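# Thin a fruit branch by removing alternate fruitlets

## Task

Starting at the branch tip and counting inward, break off every odd-numbered fruitlet (first, third, fifth, and so on) and get each of them onto the mat underneath; dropping them straight from the branch is allowed. The even-numbered fruitlets must stay attached. Striking any fruitlet hard or clamping one with the gripper at maximum force may count as failure, and the result only counts if it holds on its own once the robot lets go.

## Robot and tools

Robot: one arm with six revolute joints and a two-finger parallel gripper, with a wrist camera mounted on it. Three cameras give 504x504 images: cam_high, cam_low and cam_wrist. The scene frame has its origin on the table top directly below the arm base. +z is up, and +y is to the left when facing along +x. The base may sit slightly tilted. The gripper's fingers extend along its own +x axis and close along its y axis. end_effector_position is the point midway between the finger pads, roughly 3 to 4 cm short of the fingertips. The printed position can be a bit wrong, especially with the arm stretched far out.

execute_actions takes actions, a list holding zero or one entry, plus an optional pictures flag (true or false). An empty list only reports the current state. A wait is {"steps": N}, with N from 1 to 300 control steps of 1/30 s each. It sends nothing new and returns once that many steps have passed since the previous result. A motion is {"rows": [...], "steps": N}, where N is at most 15 and defaults to 15. It holds 1 to 15 rows. Each row is played for one step, and the last row repeats to fill the remaining steps. A refused call moves nothing.

Each row is one list of 7 plain numbers for this single arm. The first six are absolute joint target angles in radians, on the same scale as the Joint positions line, in this order:
- waist, -3.054 to 3.054
- shoulder, 0.000 to 3.142
- elbow, 0.000 to 2.356
- wrist pitch, -1.571 to 1.571
- wrist yaw, -1.571 to 1.571
- wrist roll, -3.142 to 3.142
The seventh number is the absolute gripper opening, from -1 to +1. +1 is fully open, with a pad gap of 0.088 m. Empty fingers touch at about -0.80, and values below that close them no further. Going from fully open to closed needs at least about 0.5 s. None of the seven numbers are offsets.

Limits and tracking: a call is refused if a target lies more than 0.010 rad outside a joint's range and further out than that joint's last reported angle. A real joint end may differ from the stated one by up to 0.010 rad. A target past the real end is clipped to it, and the result may report "joint sent to its limit", possibly about an earlier action that is still running. If that line is missing, it does not prove there is room left. Joint speed is capped: each step's target stays within a fixed lead of the measured angle. The lead is 0.211 rad for waist, shoulder and elbow, 0.213 for wrist pitch, 0.267 for wrist yaw and 0.228 for wrist roll. If a step would put the hand more than 70 mm from where it is measured, all targets are pulled back proportionally. Friction can leave a joint short of its target, and a tiny change may not move it at all, so check Joint positions after every move. The arm keeps heading toward the last row sent while you think or wait. It gives that up once motion has nearly stopped, or once a step is HELD. After that, only a new action makes it go further or press harder.

Result lines: the state line gives end_effector_position (m), end_effector_quat_wxyz, and linear and angular velocities (m/s, rad/s), all in the scene frame. Joint positions and Joint velocities list the six joints in row order, then the pad gap in m and m/s. grip_measured is the finger opening on the command scale, and readings may carry a constant error of about 1 mm. While squeezing something hard, the reading shows narrower than the true gap, by up to about 3 mm (0.061 on the scale). grip_effort_n is the gripper motor effort in newtons: negative means closing and positive means opening. It saturates near 83 N and carries an offset and noise. Joint torques and External joint torques are estimates that include friction and error. "joint command not followed" means the clearance check changed or blocked targets; mounting blocks and posts count as part of the arm. HELD marks steps on which your row was not sent, in whole or in part.

Gripping: below about +1, the fingers settle where grip_measured equals your command, down to the point where they touch. To hold something, command slightly less than grip_measured: about 0.07 less holds firmly, and a smaller margin holds gently. Parts thinner than about 3 mm get proportionally less force. Pad force tops out around 34 to 49 N, and the first contact can spike higher. Never clamp a fruitlet at full force. Use a light margin, or snap fruitlets off by pushing or twisting without a hard grip.

Hazards: if contact torque reaches a joint's load limit, the arm halts for 10 s and drops the rest of the call. The limits in N m are waist 18.2, shoulder 22.5, elbow 22.4, wrist pitch 5.92, wrist yaw 5.9 and wrist roll 5.54, and any held weight adds to them. A sustained load heats the motors. A MOTOR HOT warning appears from 50 °C. At 95 °C an OVER-TEMPERATURE FAULT halts the arm, and if it does not cool in time the arm loses power and goes limp. Loose objects may get a brief push now and then. Do not strike fruitlets hard, slam, drop things off the mat, or push anything off the table, since all of these hurt or fail the task.

Other tools: zoom_image takes a camera (cam_high, cam_low or cam_wrist) and a region [x0, y0, x1, y1] in pixels from the top-left corner, at most 504 by 504. It returns a sharper crop of that camera's latest image. show_instructions takes no arguments and shows the scene's reference pages. read_manual, with section "licences", returns the URDF's licence text. finished_scene takes scene, the current scene's number, and ends that scene for good; its result reports success and gives the next task. Call it only after the removed fruitlets are resting on the mat and the gripper is clear of everything.

Each tool is called after "Call:" as name([rows], argument=value, ...), one row to a line, values as JSON.

Reference images:

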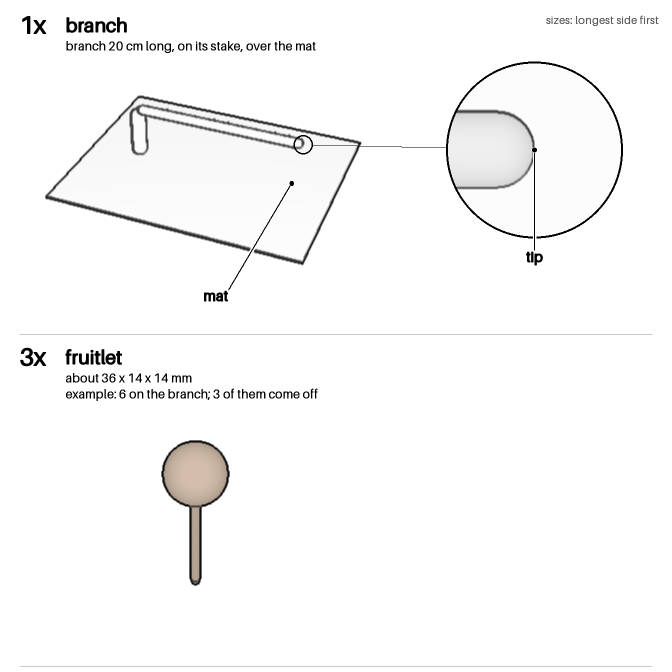

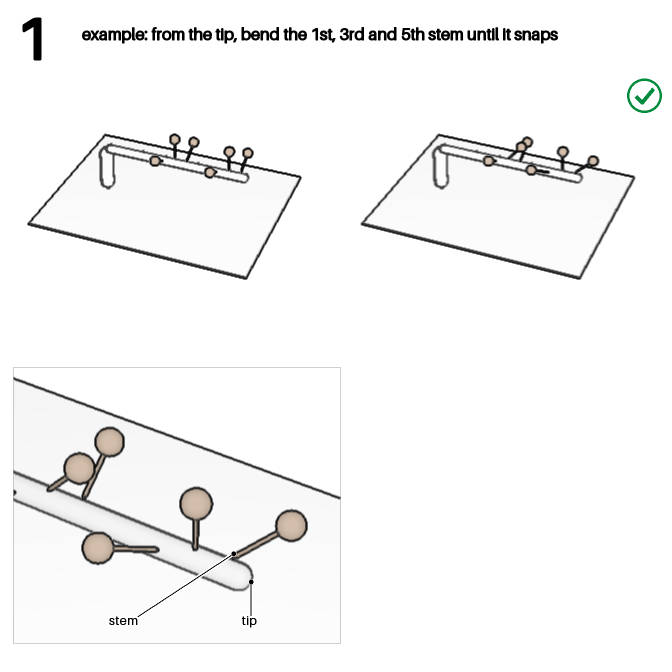

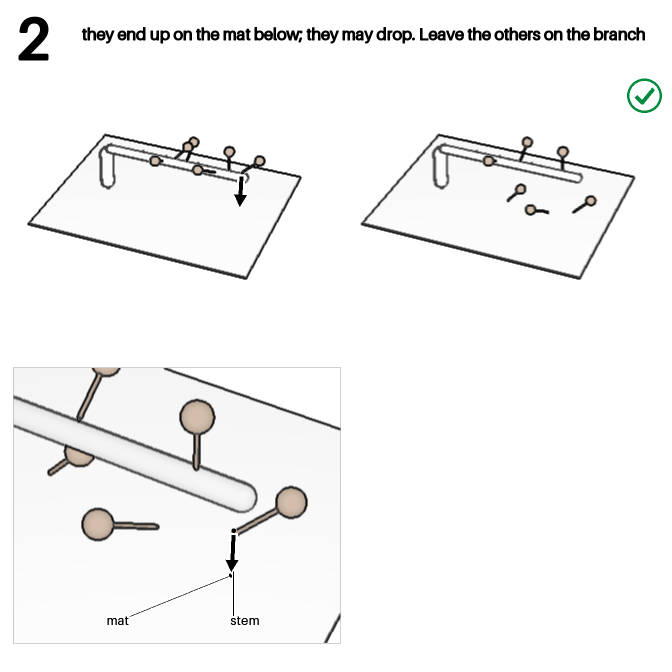

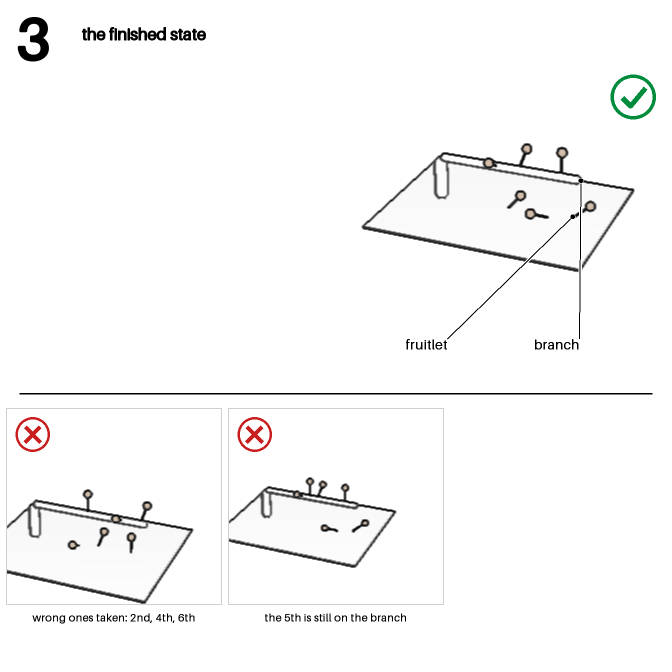

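## Session

Call:
execute_actions(actions=[])

Scene clock: 0.00 s of 4200.00 s.
end_effector_position=(+0.4270, +0.4297, +0.1127) grip_measured=+0.549 grip_effort_n=n/a end_effector_quat_wxyz=(+0.766, -0.012, +0.211, +0.608) end_effector_velocity=(-0.002, -0.000, +0.004) end_effector_angular_velocity=(-0.007, -0.011, +0.022)
Joint positions: [ 0.437  2.267  1.422  1.459 -0.801  0.864  0.066]
Joint velocities: [-0.007 -0.007 -0.002  0.007 -0.022 -0.007 -0.   ]
Joint torques (N m, as the arm reports them, + toward a larger angle): no reading
External joint torques (N m, as the arm's controller estimates them; a push from outside toward a larger angle lowers the number): no reading
Motor temperatures (°C, as the motors report them): [27 25 27 25 26 26]
Heat: hottest waist 27 °C (+0.0 °C/min).

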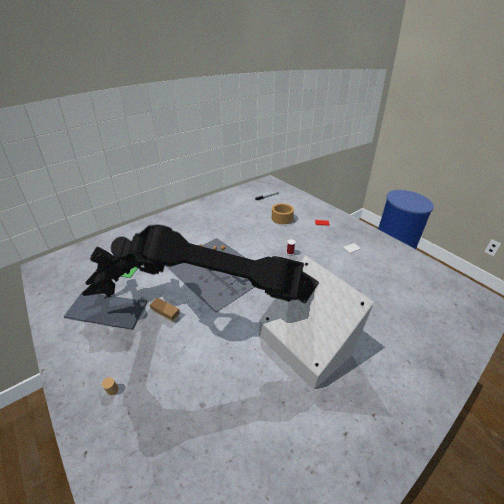

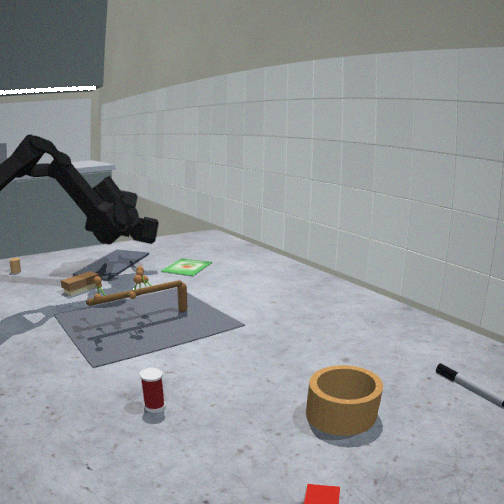

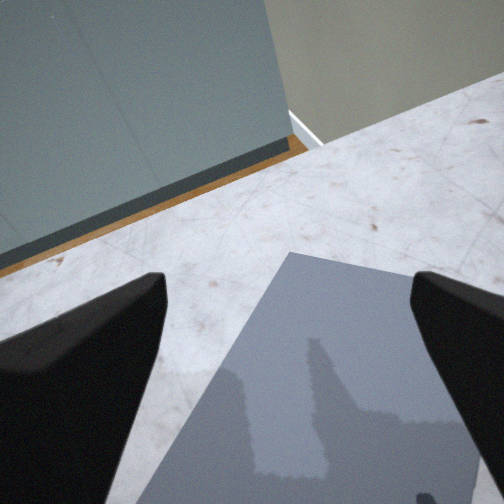

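Call:
zoom_image(camera="cam_low", region=[40, 240, 260, 380])

Call:
zoom_image(camera="cam_high", region=[60, 200, 320, 340])

Region (40, 240, 260, 380) of cam_low's 504x504 image, scaled by 2.291, with more detail than that image has; it fills the top 321 rows of this view, and the rest is white.

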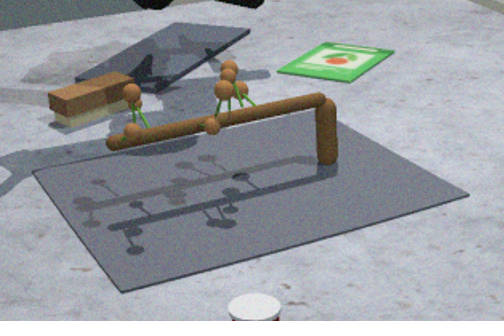

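Region (60, 200, 320, 340) of cam_high's 504x504 image, scaled by 1.938, with more detail than that image has; it fills the top 271 rows of this view, and the rest is white.

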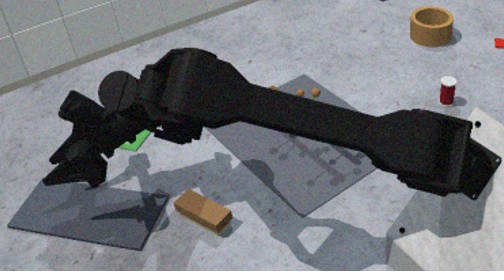

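Call:
execute_actions([
  {"rows":[[0.3,1.9,1.35,1.0,-0.79,0.6,0.55],[0.1,1.7,1.3,0.5,-0.77,0.4,0.55]],"steps":15},
], pictures=false)

Call:
execute_actions([
  {"rows":[[-0.25,1.641,1.297,-1.423,-0.749,0,0.55]],"steps":15},
], pictures=false)

Call:
execute_actions([
  {"steps":60},
])

Scene clock: 100.27 s of 4200.00 s.
end_effector_position=(+0.4623, +0.3817, +0.3114) grip_measured=+0.549 grip_effort_n=4.9 end_effector_quat_wxyz=(+0.861, -0.205, +0.105, +0.453) end_effector_velocity=(-0.190, +0.155, +0.218) end_effector_angular_velocity=(-0.186, +0.057, -0.187)
Joint positions: [ 0.098  1.763  1.313  0.808 -0.77   0.428  0.066]
Joint velocities: [-0.027 -1.072  0.022 -1.458  0.007 -0.242  0.   ]
Joint torques (N m, as the arm reports them, + toward a larger angle): [-4.36 -3.9   3.65  0.16  0.41 -0.22]
External joint torques (N m, as the arm's controller estimates them; a push from outside toward a larger angle lowers the number): [ 0.81 -0.06  0.29 -0.43  0.06 -0.25]
Motor temperatures (°C, as the motors report them): [35 35 28 28 26 26]
Heat: hottest waist 35 °C (+2.0 °C/min).
Steps of this call (steps 1 to 90: nothing new was sent; then 96.77 s passed at rest; steps 91 to 105: all 15 steps of this action). Readings (joint positions):
91: [0.431 2.243 1.412 1.417 -0.801 0.823]
92: [0.416 2.222 1.392 1.375 -0.801 0.789]
94: [0.363 2.173 1.366 1.313 -0.797 0.721]
98: [0.228 2.055 1.340 1.176 -0.782 0.581]
105: the state above

Scene clock: 100.77 s of 4200.00 s.
end_effector_position=(+0.4753, +0.2067, +0.3694) grip_measured=+0.549 grip_effort_n=4.0 end_effector_quat_wxyz=(+0.911, -0.293, +0.214, +0.198) end_effector_velocity=(-0.084, -0.165, -0.198) end_effector_angular_velocity=(+0.218, +1.077, -0.997)
Joint positions: [-0.248  1.654  1.307  0.073 -0.747  0.017  0.066]
Joint velocities: [ 0.002 -0.042 -0.002 -1.604 -0.007 -0.125 -0.   ]
Joint torques (N m, as the arm reports them, + toward a larger angle): [-4.66 -5.78  4.31  0.8   0.25 -0.23]
External joint torques (N m, as the arm's controller estimates them; a push from outside toward a larger angle lowers the number): [ 1.22 -1.19 -0.82 -0.37 -0.06 -0.26]
Motor temperatures (°C, as the motors report them): [35 35 28 28 26 26]
Heat: hottest waist 35 °C (+2.0 °C/min).
Steps of this call (steps 1 to 15: all 15 steps of this action). Readings (joint positions):
1: [0.088 1.730 1.313 0.769 -0.774 0.390]
2: [0.064 1.704 1.313 0.732 -0.774 0.345]
4: [-0.010 1.673 1.313 0.653 -0.766 0.262]
8: [-0.168 1.660 1.313 0.468 -0.753 0.103]
15: the state above

Scene clock: 102.77 s of 4200.00 s.
end_effector_position=(+0.2722, +0.1495, +0.2496) grip_measured=+0.549 grip_effort_n=3.0 end_effector_quat_wxyz=(+0.700, +0.100, +0.700, -0.103) end_effector_velocity=(-0.001, +0.001, +0.000) end_effector_angular_velocity=(+0.009, +0.001, +0.001)
Joint positions: [-0.248  1.649  1.303 -1.421 -0.747  0.006  0.066]
Joint velocities: [-0.002 -0.002 -0.002 -0.007 -0.007 -0.007 -0.   ]
Joint torques (N m, as the arm reports them, + toward a larger angle): [-4.03 -4.48  3.79 -0.03 -0.06 -0.24]
External joint torques (N m, as the arm's controller estimates them; a push from outside toward a larger angle lowers the number): [ 0.59 -0.98 -0.38 -0.28 -0.06 -0.24]
Motor temperatures (°C, as the motors report them): [35 35 28 28 26 26]
Heat: hottest waist 35 °C (+2.0 °C/min).
Steps of this call (steps 1 to 60: the robot went on to your last target). Readings (joint positions):
1: [-0.248 1.654 1.307 0.016 -0.747 0.014]
2: [-0.248 1.652 1.307 -0.040 -0.747 0.012]
4: [-0.248 1.651 1.307 -0.151 -0.747 0.009]
8: [-0.248 1.651 1.307 -0.376 -0.747 0.007]
60: the state above
The arm was judged still, so your last target was given up. Only a new action makes it travel on or press farther. Fingers that are still opening or closing keep moving.

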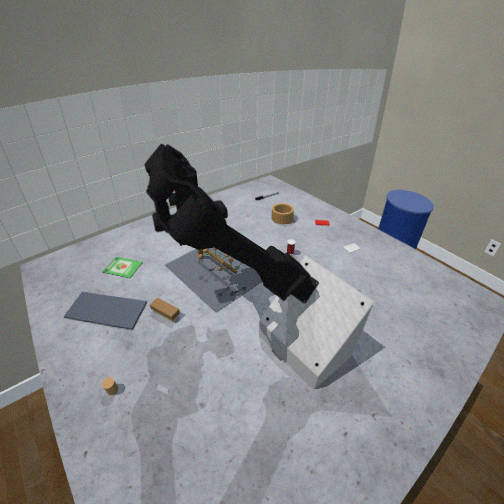

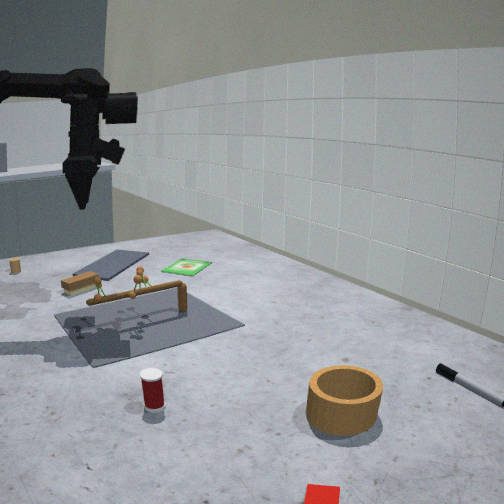

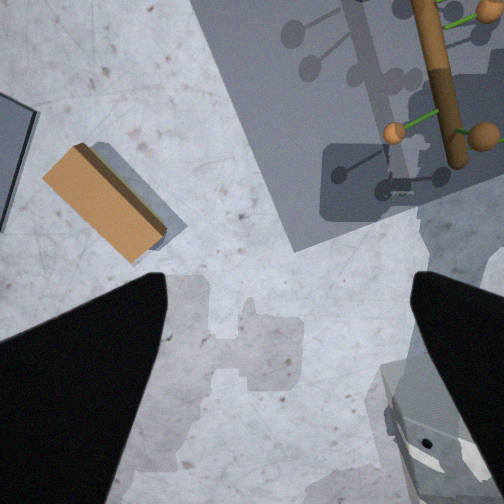

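Call:
execute_actions([
  {"rows":[[-0.351,2.097,1.607,-1.366,-0.725,1.155,0.55]],"steps":15},
], pictures=false)

Call:
execute_actions([
  {"steps":20},
])

Scene clock: 136.27 s of 4200.00 s.
end_effector_position=(+0.3562, +0.0609, +0.2394) grip_measured=+0.550 grip_effort_n=1.2 end_effector_quat_wxyz=(+0.564, +0.424, +0.567, -0.425) end_effector_velocity=(+0.035, +0.017, +0.031) end_effector_angular_velocity=(-0.036, -0.113, -1.621)
Joint positions: [-0.351  2.087  1.59  -1.367 -0.725  0.865  0.066]
Joint velocities: [-0.002 -0.007  0.154 -0.007 -0.022  1.722  0.   ]
Joint torques (N m, as the arm reports them, + toward a larger angle): [-5.36 -4.76  5.2   0.14  0.02  0.2 ]
External joint torques (N m, as the arm's controller estimates them; a push from outside toward a larger angle lowers the number): [ 1.01  0.89  1.02 -0.12 -0.01  0.2 ]
Motor temperatures (°C, as the motors report them): [34 32 29 26 26 26]
Heat: hottest waist 34 °C (-1.0 °C/min).
Steps of this call (steps 1 to 90: nothing new was sent; then 30.00 s passed at rest; steps 91 to 105: all 15 steps of this action). Readings (joint positions):
91: [-0.255 1.676 1.330 -1.432 -0.746 0.046]
92: [-0.272 1.713 1.376 -1.417 -0.745 0.099]
94: [-0.309 1.813 1.486 -1.379 -0.740 0.212]
98: [-0.349 1.998 1.579 -1.368 -0.731 0.449]
105: the state above

Scene clock: 136.93 s of 4200.00 s.
end_effector_position=(+0.3585, +0.0617, +0.2412) grip_measured=+0.550 grip_effort_n=0.7 end_effector_quat_wxyz=(+0.502, +0.498, +0.501, -0.498) end_effector_velocity=(-0.001, +0.000, +0.002) end_effector_angular_velocity=(+0.009, -0.003, -0.003)
Joint positions: [-0.351  2.087  1.6   -1.367 -0.725  1.148  0.066]
Joint velocities: [-0.007 -0.002 -0.002 -0.007 -0.007 -0.007 -0.   ]
Joint torques (N m, as the arm reports them, + toward a larger angle): [-5.41 -4.43  5.32  0.17  0.04  0.21]
External joint torques (N m, as the arm's controller estimates them; a push from outside toward a larger angle lowers the number): [ 1.01  1.13  1.06 -0.06 -0.01  0.21]
Motor temperatures (°C, as the motors report them): [34 31 29 26 26 26]
Heat: hottest waist 34 °C (-1.0 °C/min).
Steps of this call (steps 1 to 20: the robot went on to your last target). Readings (joint positions):
1: [-0.351 2.087 1.595 -1.367 -0.725 0.925]
2: [-0.351 2.087 1.599 -1.367 -0.725 0.984]
4: [-0.351 2.087 1.600 -1.367 -0.725 1.062]
8: [-0.351 2.087 1.600 -1.367 -0.725 1.124]
20: the state above

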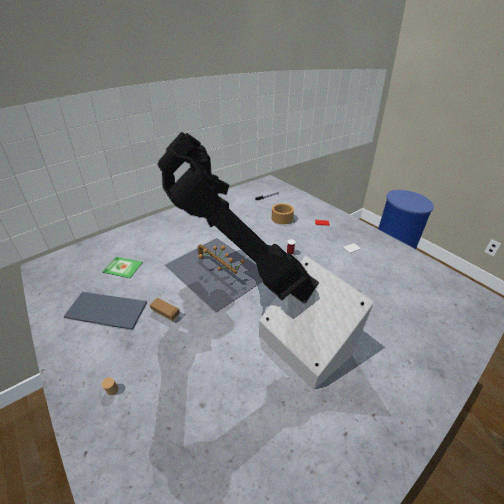

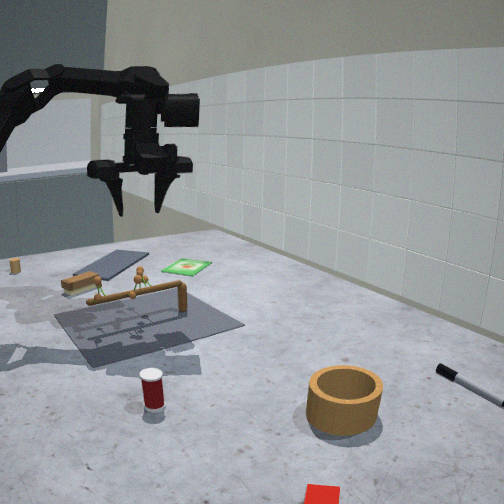

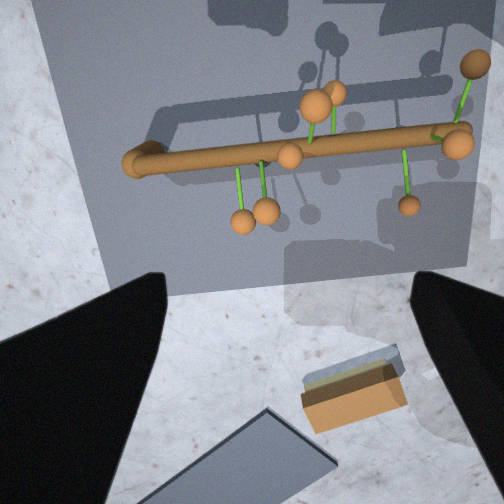

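Call:
zoom_image(camera="cam_wrist", region=[200, 30, 504, 250])

Call:
zoom_image(camera="cam_low", region=[70, 250, 200, 330])

Region (200, 30, 504, 250) of cam_wrist's 504x504 image, scaled by 1.658, with more detail than that image has; it fills the top 365 rows of this view, and the rest is white.

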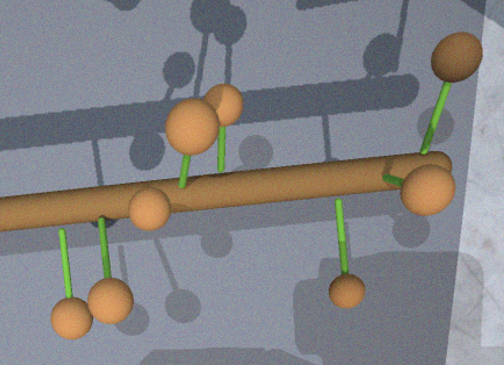

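Region (70, 250, 200, 330) of cam_low's 504x504 image, scaled by 3.877, with more detail than that image has; it fills the top 310 rows of this view, and the rest is white.

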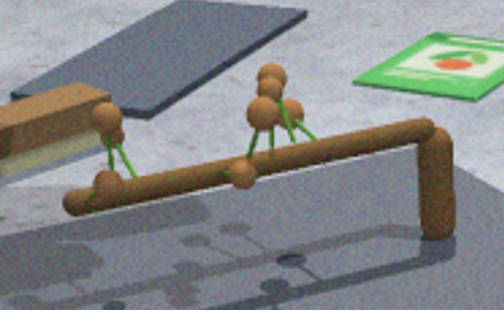

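Call:
execute_actions([
  {"rows":[[-0.38,2.03,1.3,-1.2,-0.715,1.12,0.55],[-0.425,1.918,0.887,-0.886,-0.702,1.062,0.55]],"steps":15},
], pictures=false)

Call:
execute_actions([
  {"steps":20},
])

Scene clock: 218.93 s of 4200.00 s.
end_effector_position=(+0.2515, +0.0046, +0.1641) grip_measured=+0.550 grip_effort_n=0.7 end_effector_quat_wxyz=(+0.500, +0.502, +0.497, -0.502) end_effector_velocity=(-0.072, -0.014, -0.056) end_effector_angular_velocity=(+0.053, +0.078, -0.046)
Joint positions: [-0.426  1.928  0.918 -0.903 -0.701  1.07   0.066]
Joint velocities: [-0.002 -0.002 -0.325  0.198 -0.007 -0.037 -0.   ]
Joint torques (N m, as the arm reports them, + toward a larger angle): [-3.79 -5.09  4.54  0.56  0.01 -0.28]
External joint torques (N m, as the arm's controller estimates them; a push from outside toward a larger angle lowers the number): [ 1.01  0.01 -0.79 -0.05  0.05 -0.25]
Motor temperatures (°C, as the motors report them): [36 30 30 26 26 26]
Heat: hottest waist 36 °C (+1.0 °C/min).
Steps of this call (steps 1 to 15: the robot went on to your last target; steps 16 to 90: nothing new was sent; then 78.50 s passed at rest; steps 91 to 105: all 15 steps of this action). Readings (joint positions):
91: [-0.353 2.077 1.562 -1.318 -0.727 1.148]
92: [-0.360 2.044 1.511 -1.262 -0.725 1.129]
94: [-0.389 1.992 1.399 -1.157 -0.713 1.101]
98: [-0.425 1.932 1.196 -0.964 -0.708 1.077]
105: the state above

Scene clock: 219.60 s of 4200.00 s.
end_effector_position=(+0.2466, +0.0037, +0.1603) grip_measured=+0.550 grip_effort_n=0.7 end_effector_quat_wxyz=(+0.497, +0.502, +0.498, -0.503) end_effector_velocity=(-0.001, +0.002, +0.000) end_effector_angular_velocity=(+0.009, -0.000, +0.001)
Joint positions: [-0.426  1.927  0.895 -0.888 -0.701  1.068  0.066]
Joint velocities: [-0.002 -0.002 -0.002 -0.007 -0.007 -0.007 -0.   ]
Joint torques (N m, as the arm reports them, + toward a larger angle): [-3.76 -5.05  3.28  0.25  0.02 -0.26]
External joint torques (N m, as the arm's controller estimates them; a push from outside toward a larger angle lowers the number): [ 0.82 -1.01 -0.74  0.   -0.04 -0.26]
Motor temperatures (°C, as the motors report them): [36 30 30 26 26 26]
Heat: hottest waist 36 °C (+1.0 °C/min).
Steps of this call (steps 1 to 20: the robot went on to your last target). Readings (joint positions):
1: [-0.426 1.928 0.911 -0.897 -0.701 1.069]
2: [-0.426 1.928 0.908 -0.893 -0.701 1.069]
4: [-0.426 1.927 0.904 -0.890 -0.701 1.068]
8: [-0.426 1.927 0.897 -0.889 -0.701 1.068]
20: the state above

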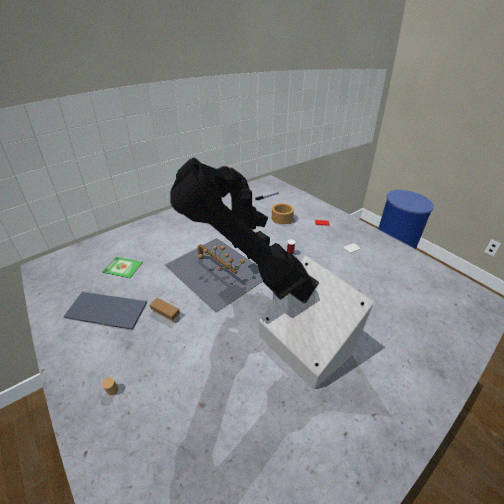

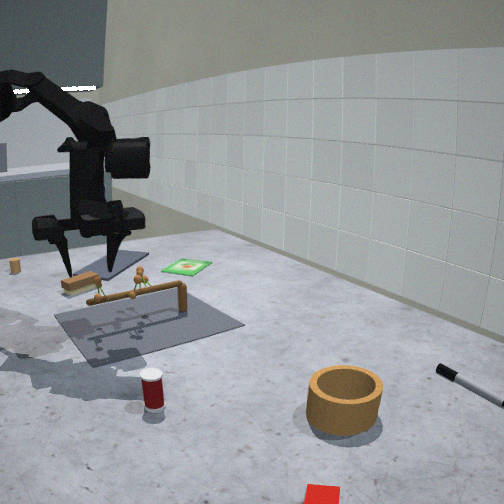

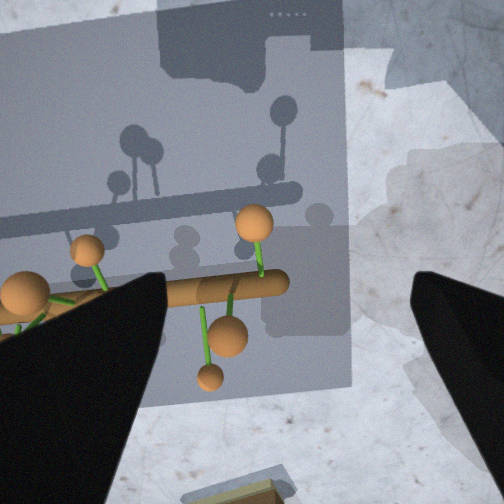

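Call:
execute_actions([
  {"rows":[[-0.425,1.93,0.89,-0.88,-0.702,1.062,0.0],[-0.424,1.95,0.90,-0.87,-0.702,1.062,-0.5],[-0.424,1.97,0.905,-0.86,-0.702,1.062,-0.8],[-0.424,1.985,0.915,-0.845,-0.702,1.062,-0.8],[-0.4234,1.997,0.9216,-0.8343,-0.7022,1.063,-0.8]],"steps":15},
], pictures=false)

Call:
execute_actions([
  {"steps":15},
])

Scene clock: 278.87 s of 4200.00 s.
end_effector_position=(+0.2546, -0.0081, +0.1528) grip_measured=-0.777 grip_effort_n=-16.0 end_effector_quat_wxyz=(+0.502, +0.501, +0.497, -0.501) end_effector_velocity=(+0.002, -0.003, +0.000) end_effector_angular_velocity=(-0.009, -0.003, +0.010)
Joint positions: [-0.426  1.986  0.913 -0.837 -0.701  1.068  0.001]
Joint velocities: [-0.002  0.007  0.007  0.007  0.007 -0.007 -0.012]
Joint torques (N m, as the arm reports them, + toward a larger angle): [-3.78 -3.24  4.99  0.25  0.01 -0.22]
External joint torques (N m, as the arm's controller estimates them; a push from outside toward a larger angle lowers the number): [ 0.99  1.03  1.1   0.01 -0.05 -0.22]
Motor temperatures (°C, as the motors report them): [34 30 29 26 26 26]
Heat: hottest waist 34 °C (-2.0 °C/min).
Steps of this call (steps 1 to 15: the robot went on to your last target; steps 16 to 90: nothing new was sent; then 55.77 s passed at rest; steps 91 to 105: all 15 steps of this action). Readings (joint positions):
91: [-0.426 1.927 0.895 -0.887 -0.701 1.068]
92: [-0.426 1.928 0.895 -0.884 -0.701 1.068]
94: [-0.426 1.940 0.898 -0.871 -0.701 1.068]
98: [-0.426 1.978 0.908 -0.845 -0.701 1.068]
105: the state above

Scene clock: 279.37 s of 4200.00 s.
end_effector_position=(+0.2548, -0.0083, +0.1527) grip_measured=-0.797 grip_effort_n=-16.5 end_effector_quat_wxyz=(+0.502, +0.501, +0.497, -0.501) end_effector_velocity=(-0.004, -0.000, -0.000) end_effector_angular_velocity=(-0.002, +0.010, -0.002)
Joint positions: [-0.426  1.987  0.914 -0.837 -0.701  1.068  0.   ]
Joint velocities: [-0.002 -0.002 -0.007 -0.007  0.007 -0.007  0.   ]
Joint torques (N m, as the arm reports them, + toward a larger angle): [-3.78 -3.28  5.01  0.26  0.01 -0.22]
External joint torques (N m, as the arm's controller estimates them; a push from outside toward a larger angle lowers the number): [ 0.98  1.01  1.16  0.03 -0.05 -0.22]
Motor temperatures (°C, as the motors report them): [34 30 29 26 26 26]
Heat: hottest waist 34 °C (-2.0 °C/min).
Steps of this call (steps 1 to 15: the robot went on to your last target). Readings (joint positions):
1: [-0.426 1.986 0.914 -0.837 -0.701 1.068]
2: [-0.426 1.986 0.914 -0.837 -0.701 1.068]
4: [-0.426 1.987 0.914 -0.837 -0.701 1.068]
8: [-0.426 1.987 0.914 -0.837 -0.701 1.068]
15: the state above
The arm was judged still, so your last target was given up. Only a new action makes it travel on or press farther. Fingers that are still opening or closing keep moving.

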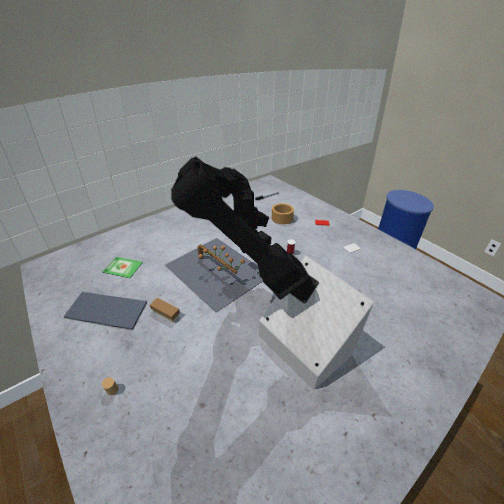

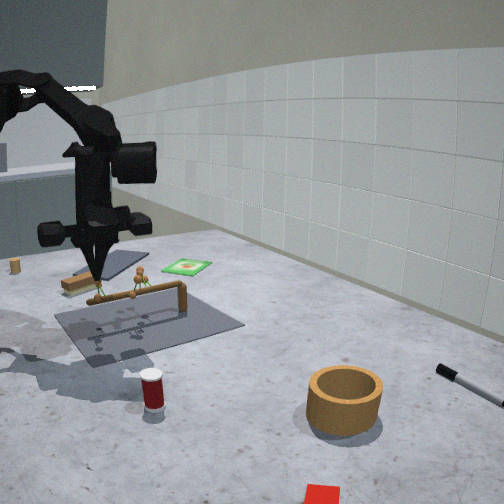

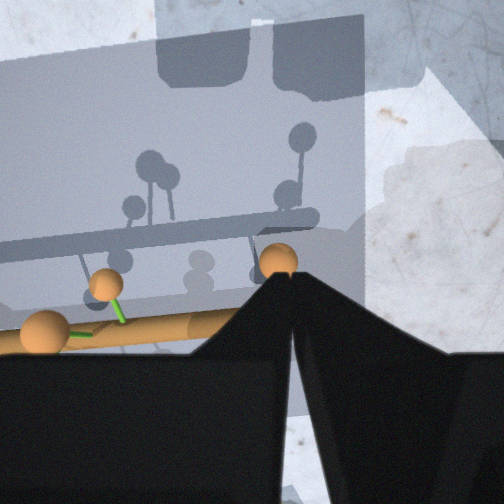

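Call:
execute_actions([
  {"rows":[[-0.418,1.997,0.905,-0.825,-0.703,1.075,-0.8],[-0.412,2.0,0.90,-0.813,-0.705,1.082,-0.8],[-0.406,2.004,0.895,-0.80,-0.707,1.09,-0.8],[-0.400,2.007,0.89,-0.787,-0.708,1.097,-0.8],[-0.394,2.010,0.885,-0.775,-0.710,1.104,-0.8],[-0.389,2.013,0.88,-0.762,-0.712,1.111,-0.8],[-0.384,2.016,0.875,-0.75,-0.713,1.118,-0.8],[-0.379,2.019,0.87,-0.737,-0.715,1.125,-0.8],[-0.374,2.022,0.866,-0.725,-0.716,1.132,-0.8],[-0.369,2.025,0.862,-0.712,-0.718,1.139,-0.8],[-0.364,2.028,0.858,-0.70,-0.719,1.146,-0.8],[-0.359,2.031,0.854,-0.69,-0.720,1.152,-0.8],[-0.355,2.034,0.85,-0.686,-0.721,1.155,-0.8]],"steps":15},
], pictures=false)

Call:
execute_actions([
  {"steps":10},
])

Scene clock: 296.63 s of 4200.00 s.
end_effector_position=(+0.2555, -0.0090, +0.1271) grip_measured=-0.797 grip_effort_n=-16.5 end_effector_quat_wxyz=(+0.503, +0.498, +0.498, -0.501) end_effector_velocity=(-0.014, +0.006, -0.034) end_effector_angular_velocity=(+0.037, +0.045, -0.034)
Joint positions: [-0.363  2.021  0.863 -0.702 -0.716  1.14   0.   ]
Joint velocities: [ 0.076  0.046 -0.076  0.11  -0.037  0.081  0.   ]
Joint torques (N m, as the arm reports them, + toward a larger angle): [-3.91 -3.55  2.99  0.27 -0.07  0.21]
External joint torques (N m, as the arm's controller estimates them; a push from outside toward a larger angle lowers the number): [ 1.07  1.04 -0.68  0.01 -0.13  0.21]
Motor temperatures (°C, as the motors report them): [34 30 30 26 26 26]
Heat: hottest waist 34 °C (-1.0 °C/min).
Steps of this call (steps 1 to 90: nothing new was sent; then 13.77 s passed at rest; steps 91 to 105: all 15 steps of this action). Readings (joint positions):
91: [-0.425 1.987 0.914 -0.835 -0.701 1.068]
92: [-0.424 1.988 0.913 -0.830 -0.701 1.068]
94: [-0.416 1.990 0.910 -0.812 -0.702 1.075]
98: [-0.395 2.001 0.892 -0.771 -0.708 1.101]
105: the state above

Scene clock: 296.97 s of 4200.00 s.
end_effector_position=(+0.2554, -0.0091, +0.1249) grip_measured=-0.797 grip_effort_n=-16.5 end_effector_quat_wxyz=(+0.503, +0.498, +0.498, -0.501) end_effector_velocity=(-0.003, +0.002, -0.001) end_effector_angular_velocity=(+0.010, +0.007, -0.014)
Joint positions: [-0.358  2.024  0.858 -0.689 -0.718  1.148  0.   ]
Joint velocities: [ 0.002 -0.002 -0.007 -0.007 -0.007  0.007  0.   ]
Joint torques (N m, as the arm reports them, + toward a larger angle): [-3.82 -3.33  2.88  0.27 -0.07  0.2 ]
External joint torques (N m, as the arm's controller estimates them; a push from outside toward a larger angle lowers the number): [ 0.98  1.1  -0.59  0.05 -0.12  0.2 ]
Motor temperatures (°C, as the motors report them): [34 30 30 26 26 26]
Heat: hottest waist 34 °C (-1.0 °C/min).
Steps of this call (steps 1 to 10: the robot went on to your last target). Readings (joint positions):
1: [-0.361 2.022 0.861 -0.699 -0.716 1.143]
2: [-0.359 2.023 0.860 -0.696 -0.716 1.144]
4: [-0.359 2.024 0.858 -0.692 -0.717 1.146]
8: [-0.358 2.024 0.858 -0.689 -0.718 1.148]
10: the state above

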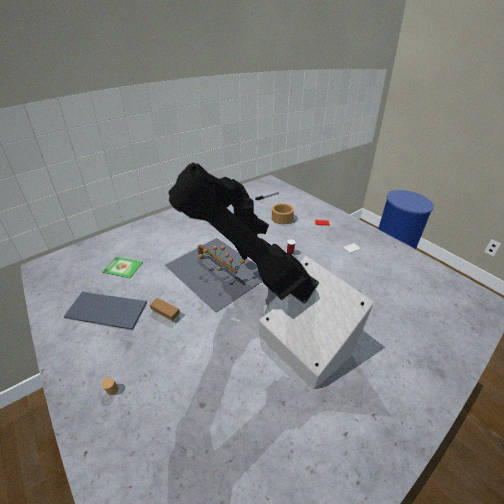

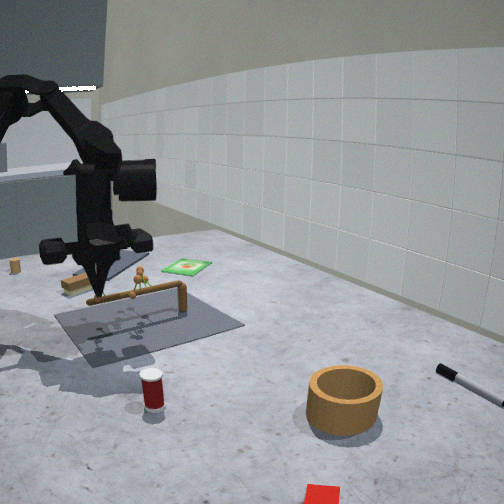

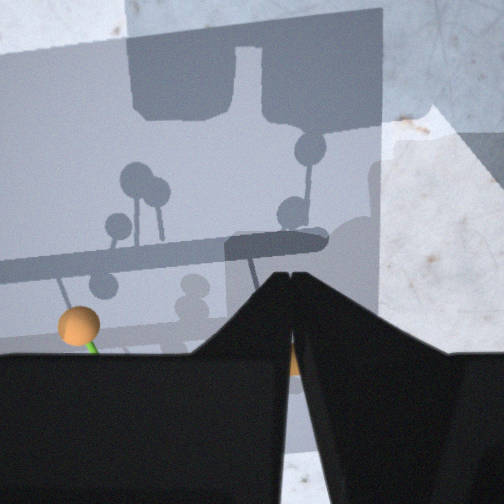

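Call:
zoom_image(camera="cam_low", region=[60, 250, 200, 350])

Region (60, 250, 200, 350) of cam_low's 504x504 image, scaled by 3.600, with more detail than that image has; it fills the top 360 rows of this view, and the rest is white.

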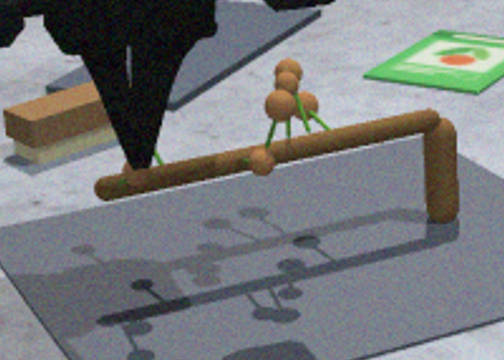

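Call:
zoom_image(camera="cam_low", region=[80, 270, 125, 315])

Call:
zoom_image(camera="cam_high", region=[190, 230, 270, 290])

Region (80, 270, 125, 315) of cam_low's 504x504 image, scaled by 11.200, with more detail than that image has.

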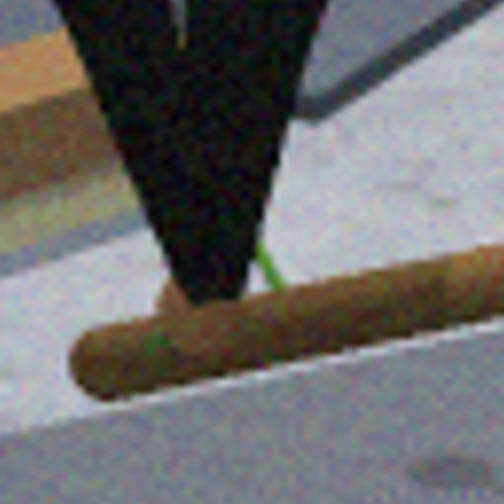

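Region (190, 230, 270, 290) of cam_high's 504x504 image, scaled by 6.300, with more detail than that image has; it fills the top 378 rows of this view, and the rest is white.

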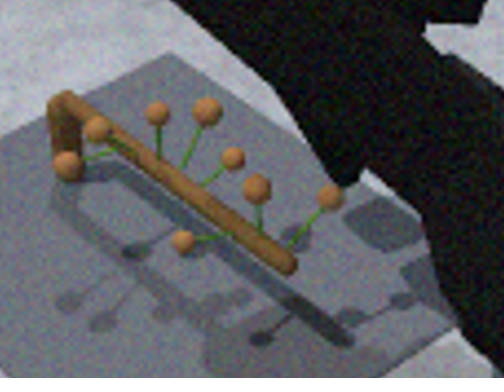

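Call:
execute_actions([
  {"rows":[[-0.352,2.036,0.848,-0.68,-0.722,1.158,-0.8],[-0.349,2.037,0.845,-0.673,-0.723,1.162,-0.8],[-0.346,2.039,0.843,-0.667,-0.724,1.166,-0.8],[-0.343,2.040,0.841,-0.660,-0.725,1.170,-0.8],[-0.340,2.042,0.838,-0.654,-0.726,1.174,-0.8],[-0.337,2.043,0.836,-0.647,-0.727,1.178,-0.8],[-0.334,2.045,0.833,-0.641,-0.728,1.182,-0.8],[-0.331,2.046,0.831,-0.634,-0.729,1.186,-0.8],[-0.328,2.048,0.828,-0.628,-0.730,1.190,-0.8],[-0.325,2.049,0.826,-0.621,-0.731,1.194,-0.8],[-0.322,2.051,0.823,-0.615,-0.732,1.198,-0.8],[-0.319,2.052,0.820,-0.608,-0.733,1.202,-0.8]],"steps":15},
])

Scene clock: 336.97 s of 4200.00 s.
end_effector_position=(+0.2564, -0.0124, +0.1139) grip_measured=-0.797 grip_effort_n=-16.5 end_effector_quat_wxyz=(+0.507, +0.498, +0.492, -0.503) end_effector_velocity=(-0.008, +0.002, -0.013) end_effector_angular_velocity=(+0.023, +0.011, -0.025)
Joint positions: [-0.335  2.042  0.833 -0.612 -0.716  1.191  0.   ]
Joint velocities: [ 0.022  0.017 -0.042  0.051 -0.022  0.037  0.   ]
Joint torques (N m, as the arm reports them, + toward a larger angle): [-3.01 -3.51  2.42 -0.04 -0.51  0.2 ]
External joint torques (N m, as the arm's controller estimates them; a push from outside toward a larger angle lowers the number): [ 1.86  1.09 -1.   -0.3  -0.56  0.2 ]
Motor temperatures (°C, as the motors report them): [34 29 29 26 26 26]
Heat: hottest waist 34 °C (+0.0 °C/min).
Steps of this call (steps 1 to 30: the robot went on to your last target; steps 31 to 90: nothing new was sent; then 36.50 s passed at rest; steps 91 to 105: all 15 steps of this action). Readings (joint positions):
91: [-0.358 2.024 0.857 -0.687 -0.718 1.149]
92: [-0.356 2.025 0.856 -0.684 -0.718 1.151]
94: [-0.353 2.027 0.854 -0.675 -0.719 1.156]
98: [-0.346 2.032 0.846 -0.650 -0.719 1.170]
105: the state above

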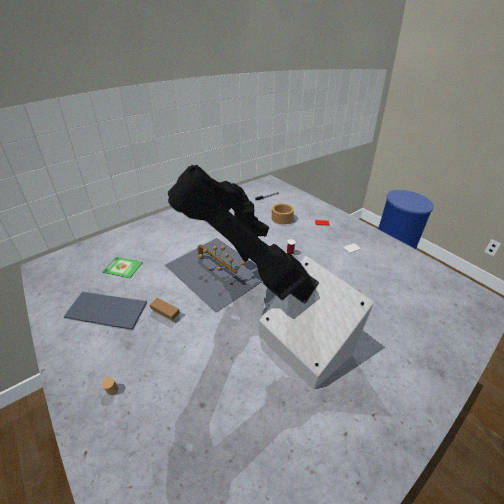

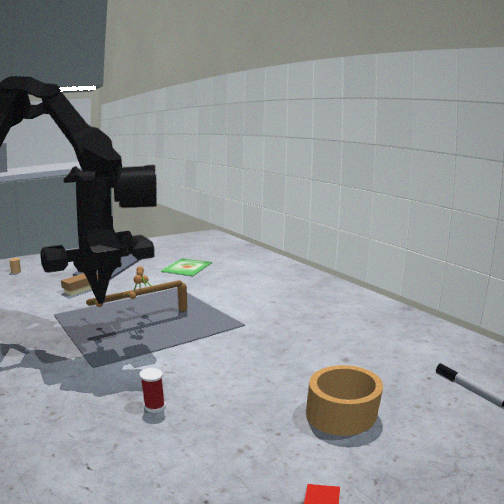

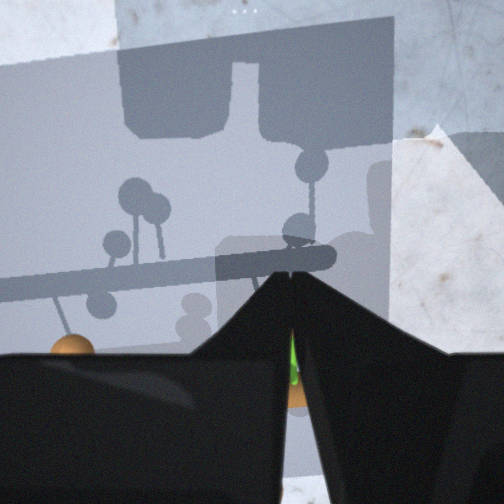

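Call:
execute_actions([
  {"rows":[[-0.314,2.054,0.818,-0.602,-0.737,1.206,-0.8],[-0.309,2.055,0.815,-0.596,-0.741,1.210,-0.8],[-0.304,2.057,0.813,-0.589,-0.744,1.214,-0.8],[-0.300,2.058,0.811,-0.583,-0.747,1.218,-0.8],[-0.296,2.059,0.808,-0.576,-0.750,1.222,-0.8],[-0.292,2.061,0.806,-0.570,-0.752,1.226,-0.8],[-0.289,2.062,0.803,-0.563,-0.754,1.230,-0.8],[-0.286,2.063,0.801,-0.557,-0.756,1.234,-0.8],[-0.283,2.064,0.798,-0.550,-0.758,1.238,-0.8],[-0.280,2.065,0.796,-0.544,-0.759,1.242,-0.8],[-0.277,2.066,0.793,-0.537,-0.760,1.246,-0.8],[-0.274,2.067,0.790,-0.530,-0.761,1.250,-0.8]],"steps":15},
])

Scene clock: 345.73 s of 4200.00 s.
end_effector_position=(+0.2535, -0.0025, +0.0962) grip_measured=-0.797 grip_effort_n=-16.5 end_effector_quat_wxyz=(+0.498, +0.502, +0.505, -0.495) end_effector_velocity=(-0.017, +0.012, -0.025) end_effector_angular_velocity=(+0.011, +0.070, +0.013)
Joint positions: [-0.278  2.058  0.799 -0.54  -0.757  1.239  0.   ]
Joint velocities: [ 0.085  0.017 -0.051  0.051 -0.007  0.037  0.   ]
Joint torques (N m, as the arm reports them, + toward a larger angle): [-4.23 -3.73  2.65  0.26 -0.07  0.19]
External joint torques (N m, as the arm's controller estimates them; a push from outside toward a larger angle lowers the number): [ 1.06  0.71 -0.34  0.04 -0.14  0.19]
Motor temperatures (°C, as the motors report them): [34 29 29 26 26 26]
Heat: hottest waist 34 °C (+0.0 °C/min).
Steps of this call (steps 1 to 15: the robot went on to your last target; steps 16 to 90: nothing new was sent; then 5.27 s passed at rest; steps 91 to 105: all 15 steps of this action). Readings (joint positions):
91: [-0.332 2.043 0.830 -0.603 -0.716 1.197]
92: [-0.330 2.044 0.829 -0.600 -0.716 1.199]
94: [-0.326 2.046 0.827 -0.590 -0.716 1.204]
98: [-0.315 2.052 0.820 -0.566 -0.716 1.218]
105: the state above

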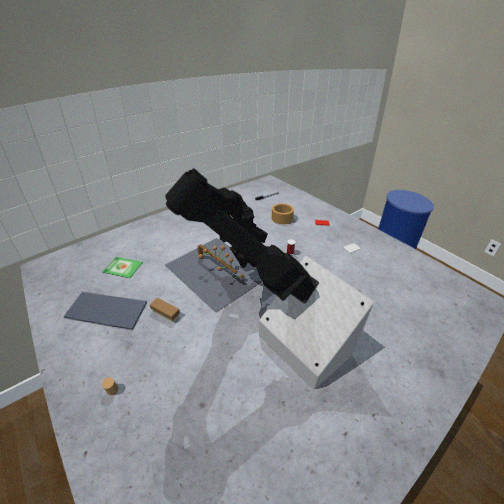

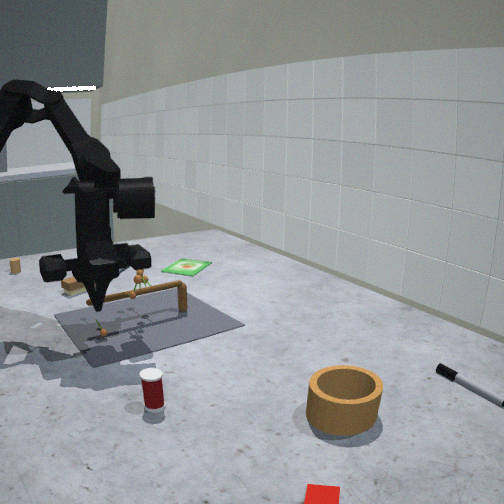

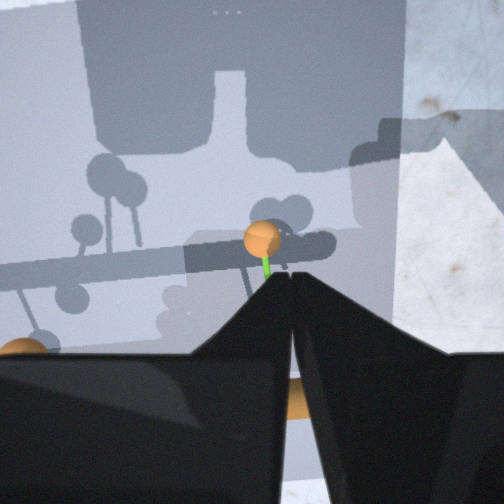

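Call:
execute_actions([
  {"rows":[[-0.30,2.04,0.82,-0.58,-0.75,1.22,-0.8],[-0.33,2.03,0.84,-0.63,-0.74,1.19,-0.8],[-0.36,2.01,0.86,-0.69,-0.725,1.15,-0.8],[-0.39,1.995,0.885,-0.75,-0.715,1.11,-0.8],[-0.43,1.975,0.92,-0.84,-0.70,1.065,-0.8]],"steps":12},
], pictures=false)

Scene clock: 372.03 s of 4200.00 s.
end_effector_position=(+0.2579, -0.0080, +0.1533) grip_measured=-0.797 grip_effort_n=-16.5 end_effector_quat_wxyz=(+0.506, +0.504, +0.493, -0.497) end_effector_velocity=(-0.032, +0.009, +0.001) end_effector_angular_velocity=(+0.049, +0.124, -0.039)
Joint positions: [-0.425  1.982  0.912 -0.821 -0.707  1.08   0.   ]
Joint velocities: [-0.017  0.002 -0.002 -0.183  0.022 -0.095  0.   ]
Joint torques (N m, as the arm reports them, + toward a larger angle): [-4.01 -4.87  4.69 -0.04  0.18 -0.28]
External joint torques (N m, as the arm's controller estimates them; a push from outside toward a larger angle lowers the number): [ 0.67 -0.9   0.97 -0.26  0.12 -0.28]
Motor temperatures (°C, as the motors report them): [34 29 29 26 26 26]
Heat: hottest waist 34 °C (+0.0 °C/min).
Steps of this call (steps 1 to 15: the robot went on to your last target; steps 16 to 90: nothing new was sent; then 22.90 s passed at rest; steps 91 to 102: all 12 steps of this action). Readings (joint positions):
91: [-0.277 2.058 0.799 -0.539 -0.758 1.244]
92: [-0.285 2.057 0.805 -0.563 -0.757 1.234]
94: [-0.319 2.045 0.827 -0.638 -0.741 1.189]
98: [-0.408 1.997 0.892 -0.778 -0.713 1.104]
102: the state above

Call:
execute_actions([
  {"rows":[[-0.46,1.95,0.95,-0.90,-0.69,1.05,-0.8],[-0.47,1.92,0.97,-0.95,-0.68,1.05,-0.8],[-0.45,1.88,0.99,-0.97,-0.66,1.1,-0.8],[-0.40,1.84,1.0,-0.97,-0.63,1.17,-0.8],[-0.33,1.80,1.01,-0.96,-0.6,1.25,-0.8],[-0.25,1.76,1.01,-0.95,-0.57,1.33,-0.8],[-0.18,1.72,1.011,-0.94,-0.535,1.42,-0.8],[-0.114,1.69,1.011,-0.936,-0.505,1.49,-0.8]],"steps":15},
], pictures=false)

Call:
execute_actions([
  {"steps":12},
])

Scene clock: 396.07 s of 4200.00 s.
end_effector_position=(+0.2767, +0.0778, +0.1694) grip_measured=-0.797 grip_effort_n=-16.5 end_effector_quat_wxyz=(+0.560, +0.429, +0.438, -0.557) end_effector_velocity=(-0.006, -0.014, -0.001) end_effector_angular_velocity=(-0.139, -0.009, -0.177)
Joint positions: [-0.124  1.701  1.014 -0.935 -0.517  1.464  0.   ]
Joint velocities: [ 0.032 -0.002 -0.002 -0.007  0.139  0.198  0.   ]
Joint torques (N m, as the arm reports them, + toward a larger angle): [-3.8  -5.    3.72  0.04  0.34  0.21]
External joint torques (N m, as the arm's controller estimates them; a push from outside toward a larger angle lowers the number): [ 1.   -0.65 -0.2  -0.2   0.1   0.2 ]
Motor temperatures (°C, as the motors report them): [34 29 30 26 26 26]
Heat: hottest waist 34 °C (+0.0 °C/min).
Steps of this call (steps 1 to 30: the robot went on to your last target; steps 31 to 90: nothing new was sent; then 20.53 s passed at rest; steps 91 to 105: all 15 steps of this action). Readings (joint positions):
91: [-0.430 1.979 0.918 -0.851 -0.702 1.067]
92: [-0.437 1.974 0.926 -0.877 -0.696 1.064]
94: [-0.443 1.937 0.946 -0.922 -0.668 1.090]
98: [-0.293 1.796 0.994 -0.934 -0.579 1.299]
105: the state above

Scene clock: 396.47 s of 4200.00 s.
end_effector_position=(+0.2763, +0.0783, +0.1689) grip_measured=-0.797 grip_effort_n=-16.5 end_effector_quat_wxyz=(+0.558, +0.430, +0.432, -0.563) end_effector_velocity=(-0.002, +0.001, +0.000) end_effector_angular_velocity=(+0.008, +0.001, -0.014)
Joint positions: [-0.117  1.699  1.014 -0.935 -0.509  1.483  0.   ]
Joint velocities: [-0.002 -0.002 -0.002 -0.007 -0.007  0.007  0.   ]
Joint torques (N m, as the arm reports them, + toward a larger angle): [-3.71 -5.17  3.79  0.04  0.37  0.21]
External joint torques (N m, as the arm's controller estimates them; a push from outside toward a larger angle lowers the number): [ 1.01 -1.02 -0.06 -0.19  0.12  0.21]
Motor temperatures (°C, as the motors report them): [34 29 30 26 26 26]
Heat: hottest waist 34 °C (+0.0 °C/min).
Steps of this call (steps 1 to 12: the robot went on to your last target). Readings (joint positions):
1: [-0.123 1.701 1.014 -0.935 -0.514 1.469]
2: [-0.123 1.701 1.014 -0.935 -0.512 1.473]
4: [-0.121 1.699 1.014 -0.935 -0.511 1.478]
8: [-0.118 1.699 1.014 -0.935 -0.509 1.482]
12: the state above

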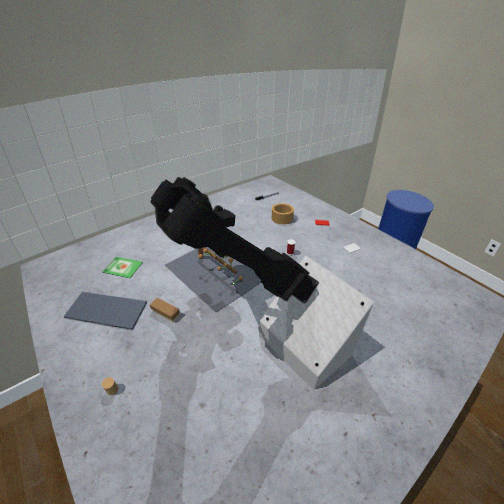

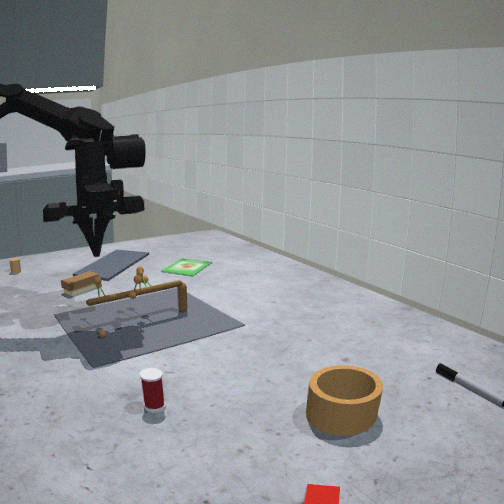

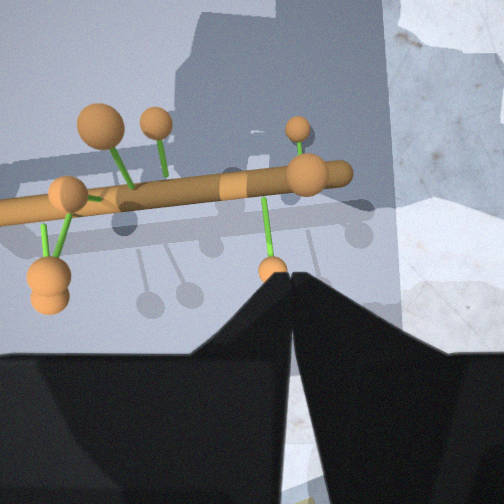

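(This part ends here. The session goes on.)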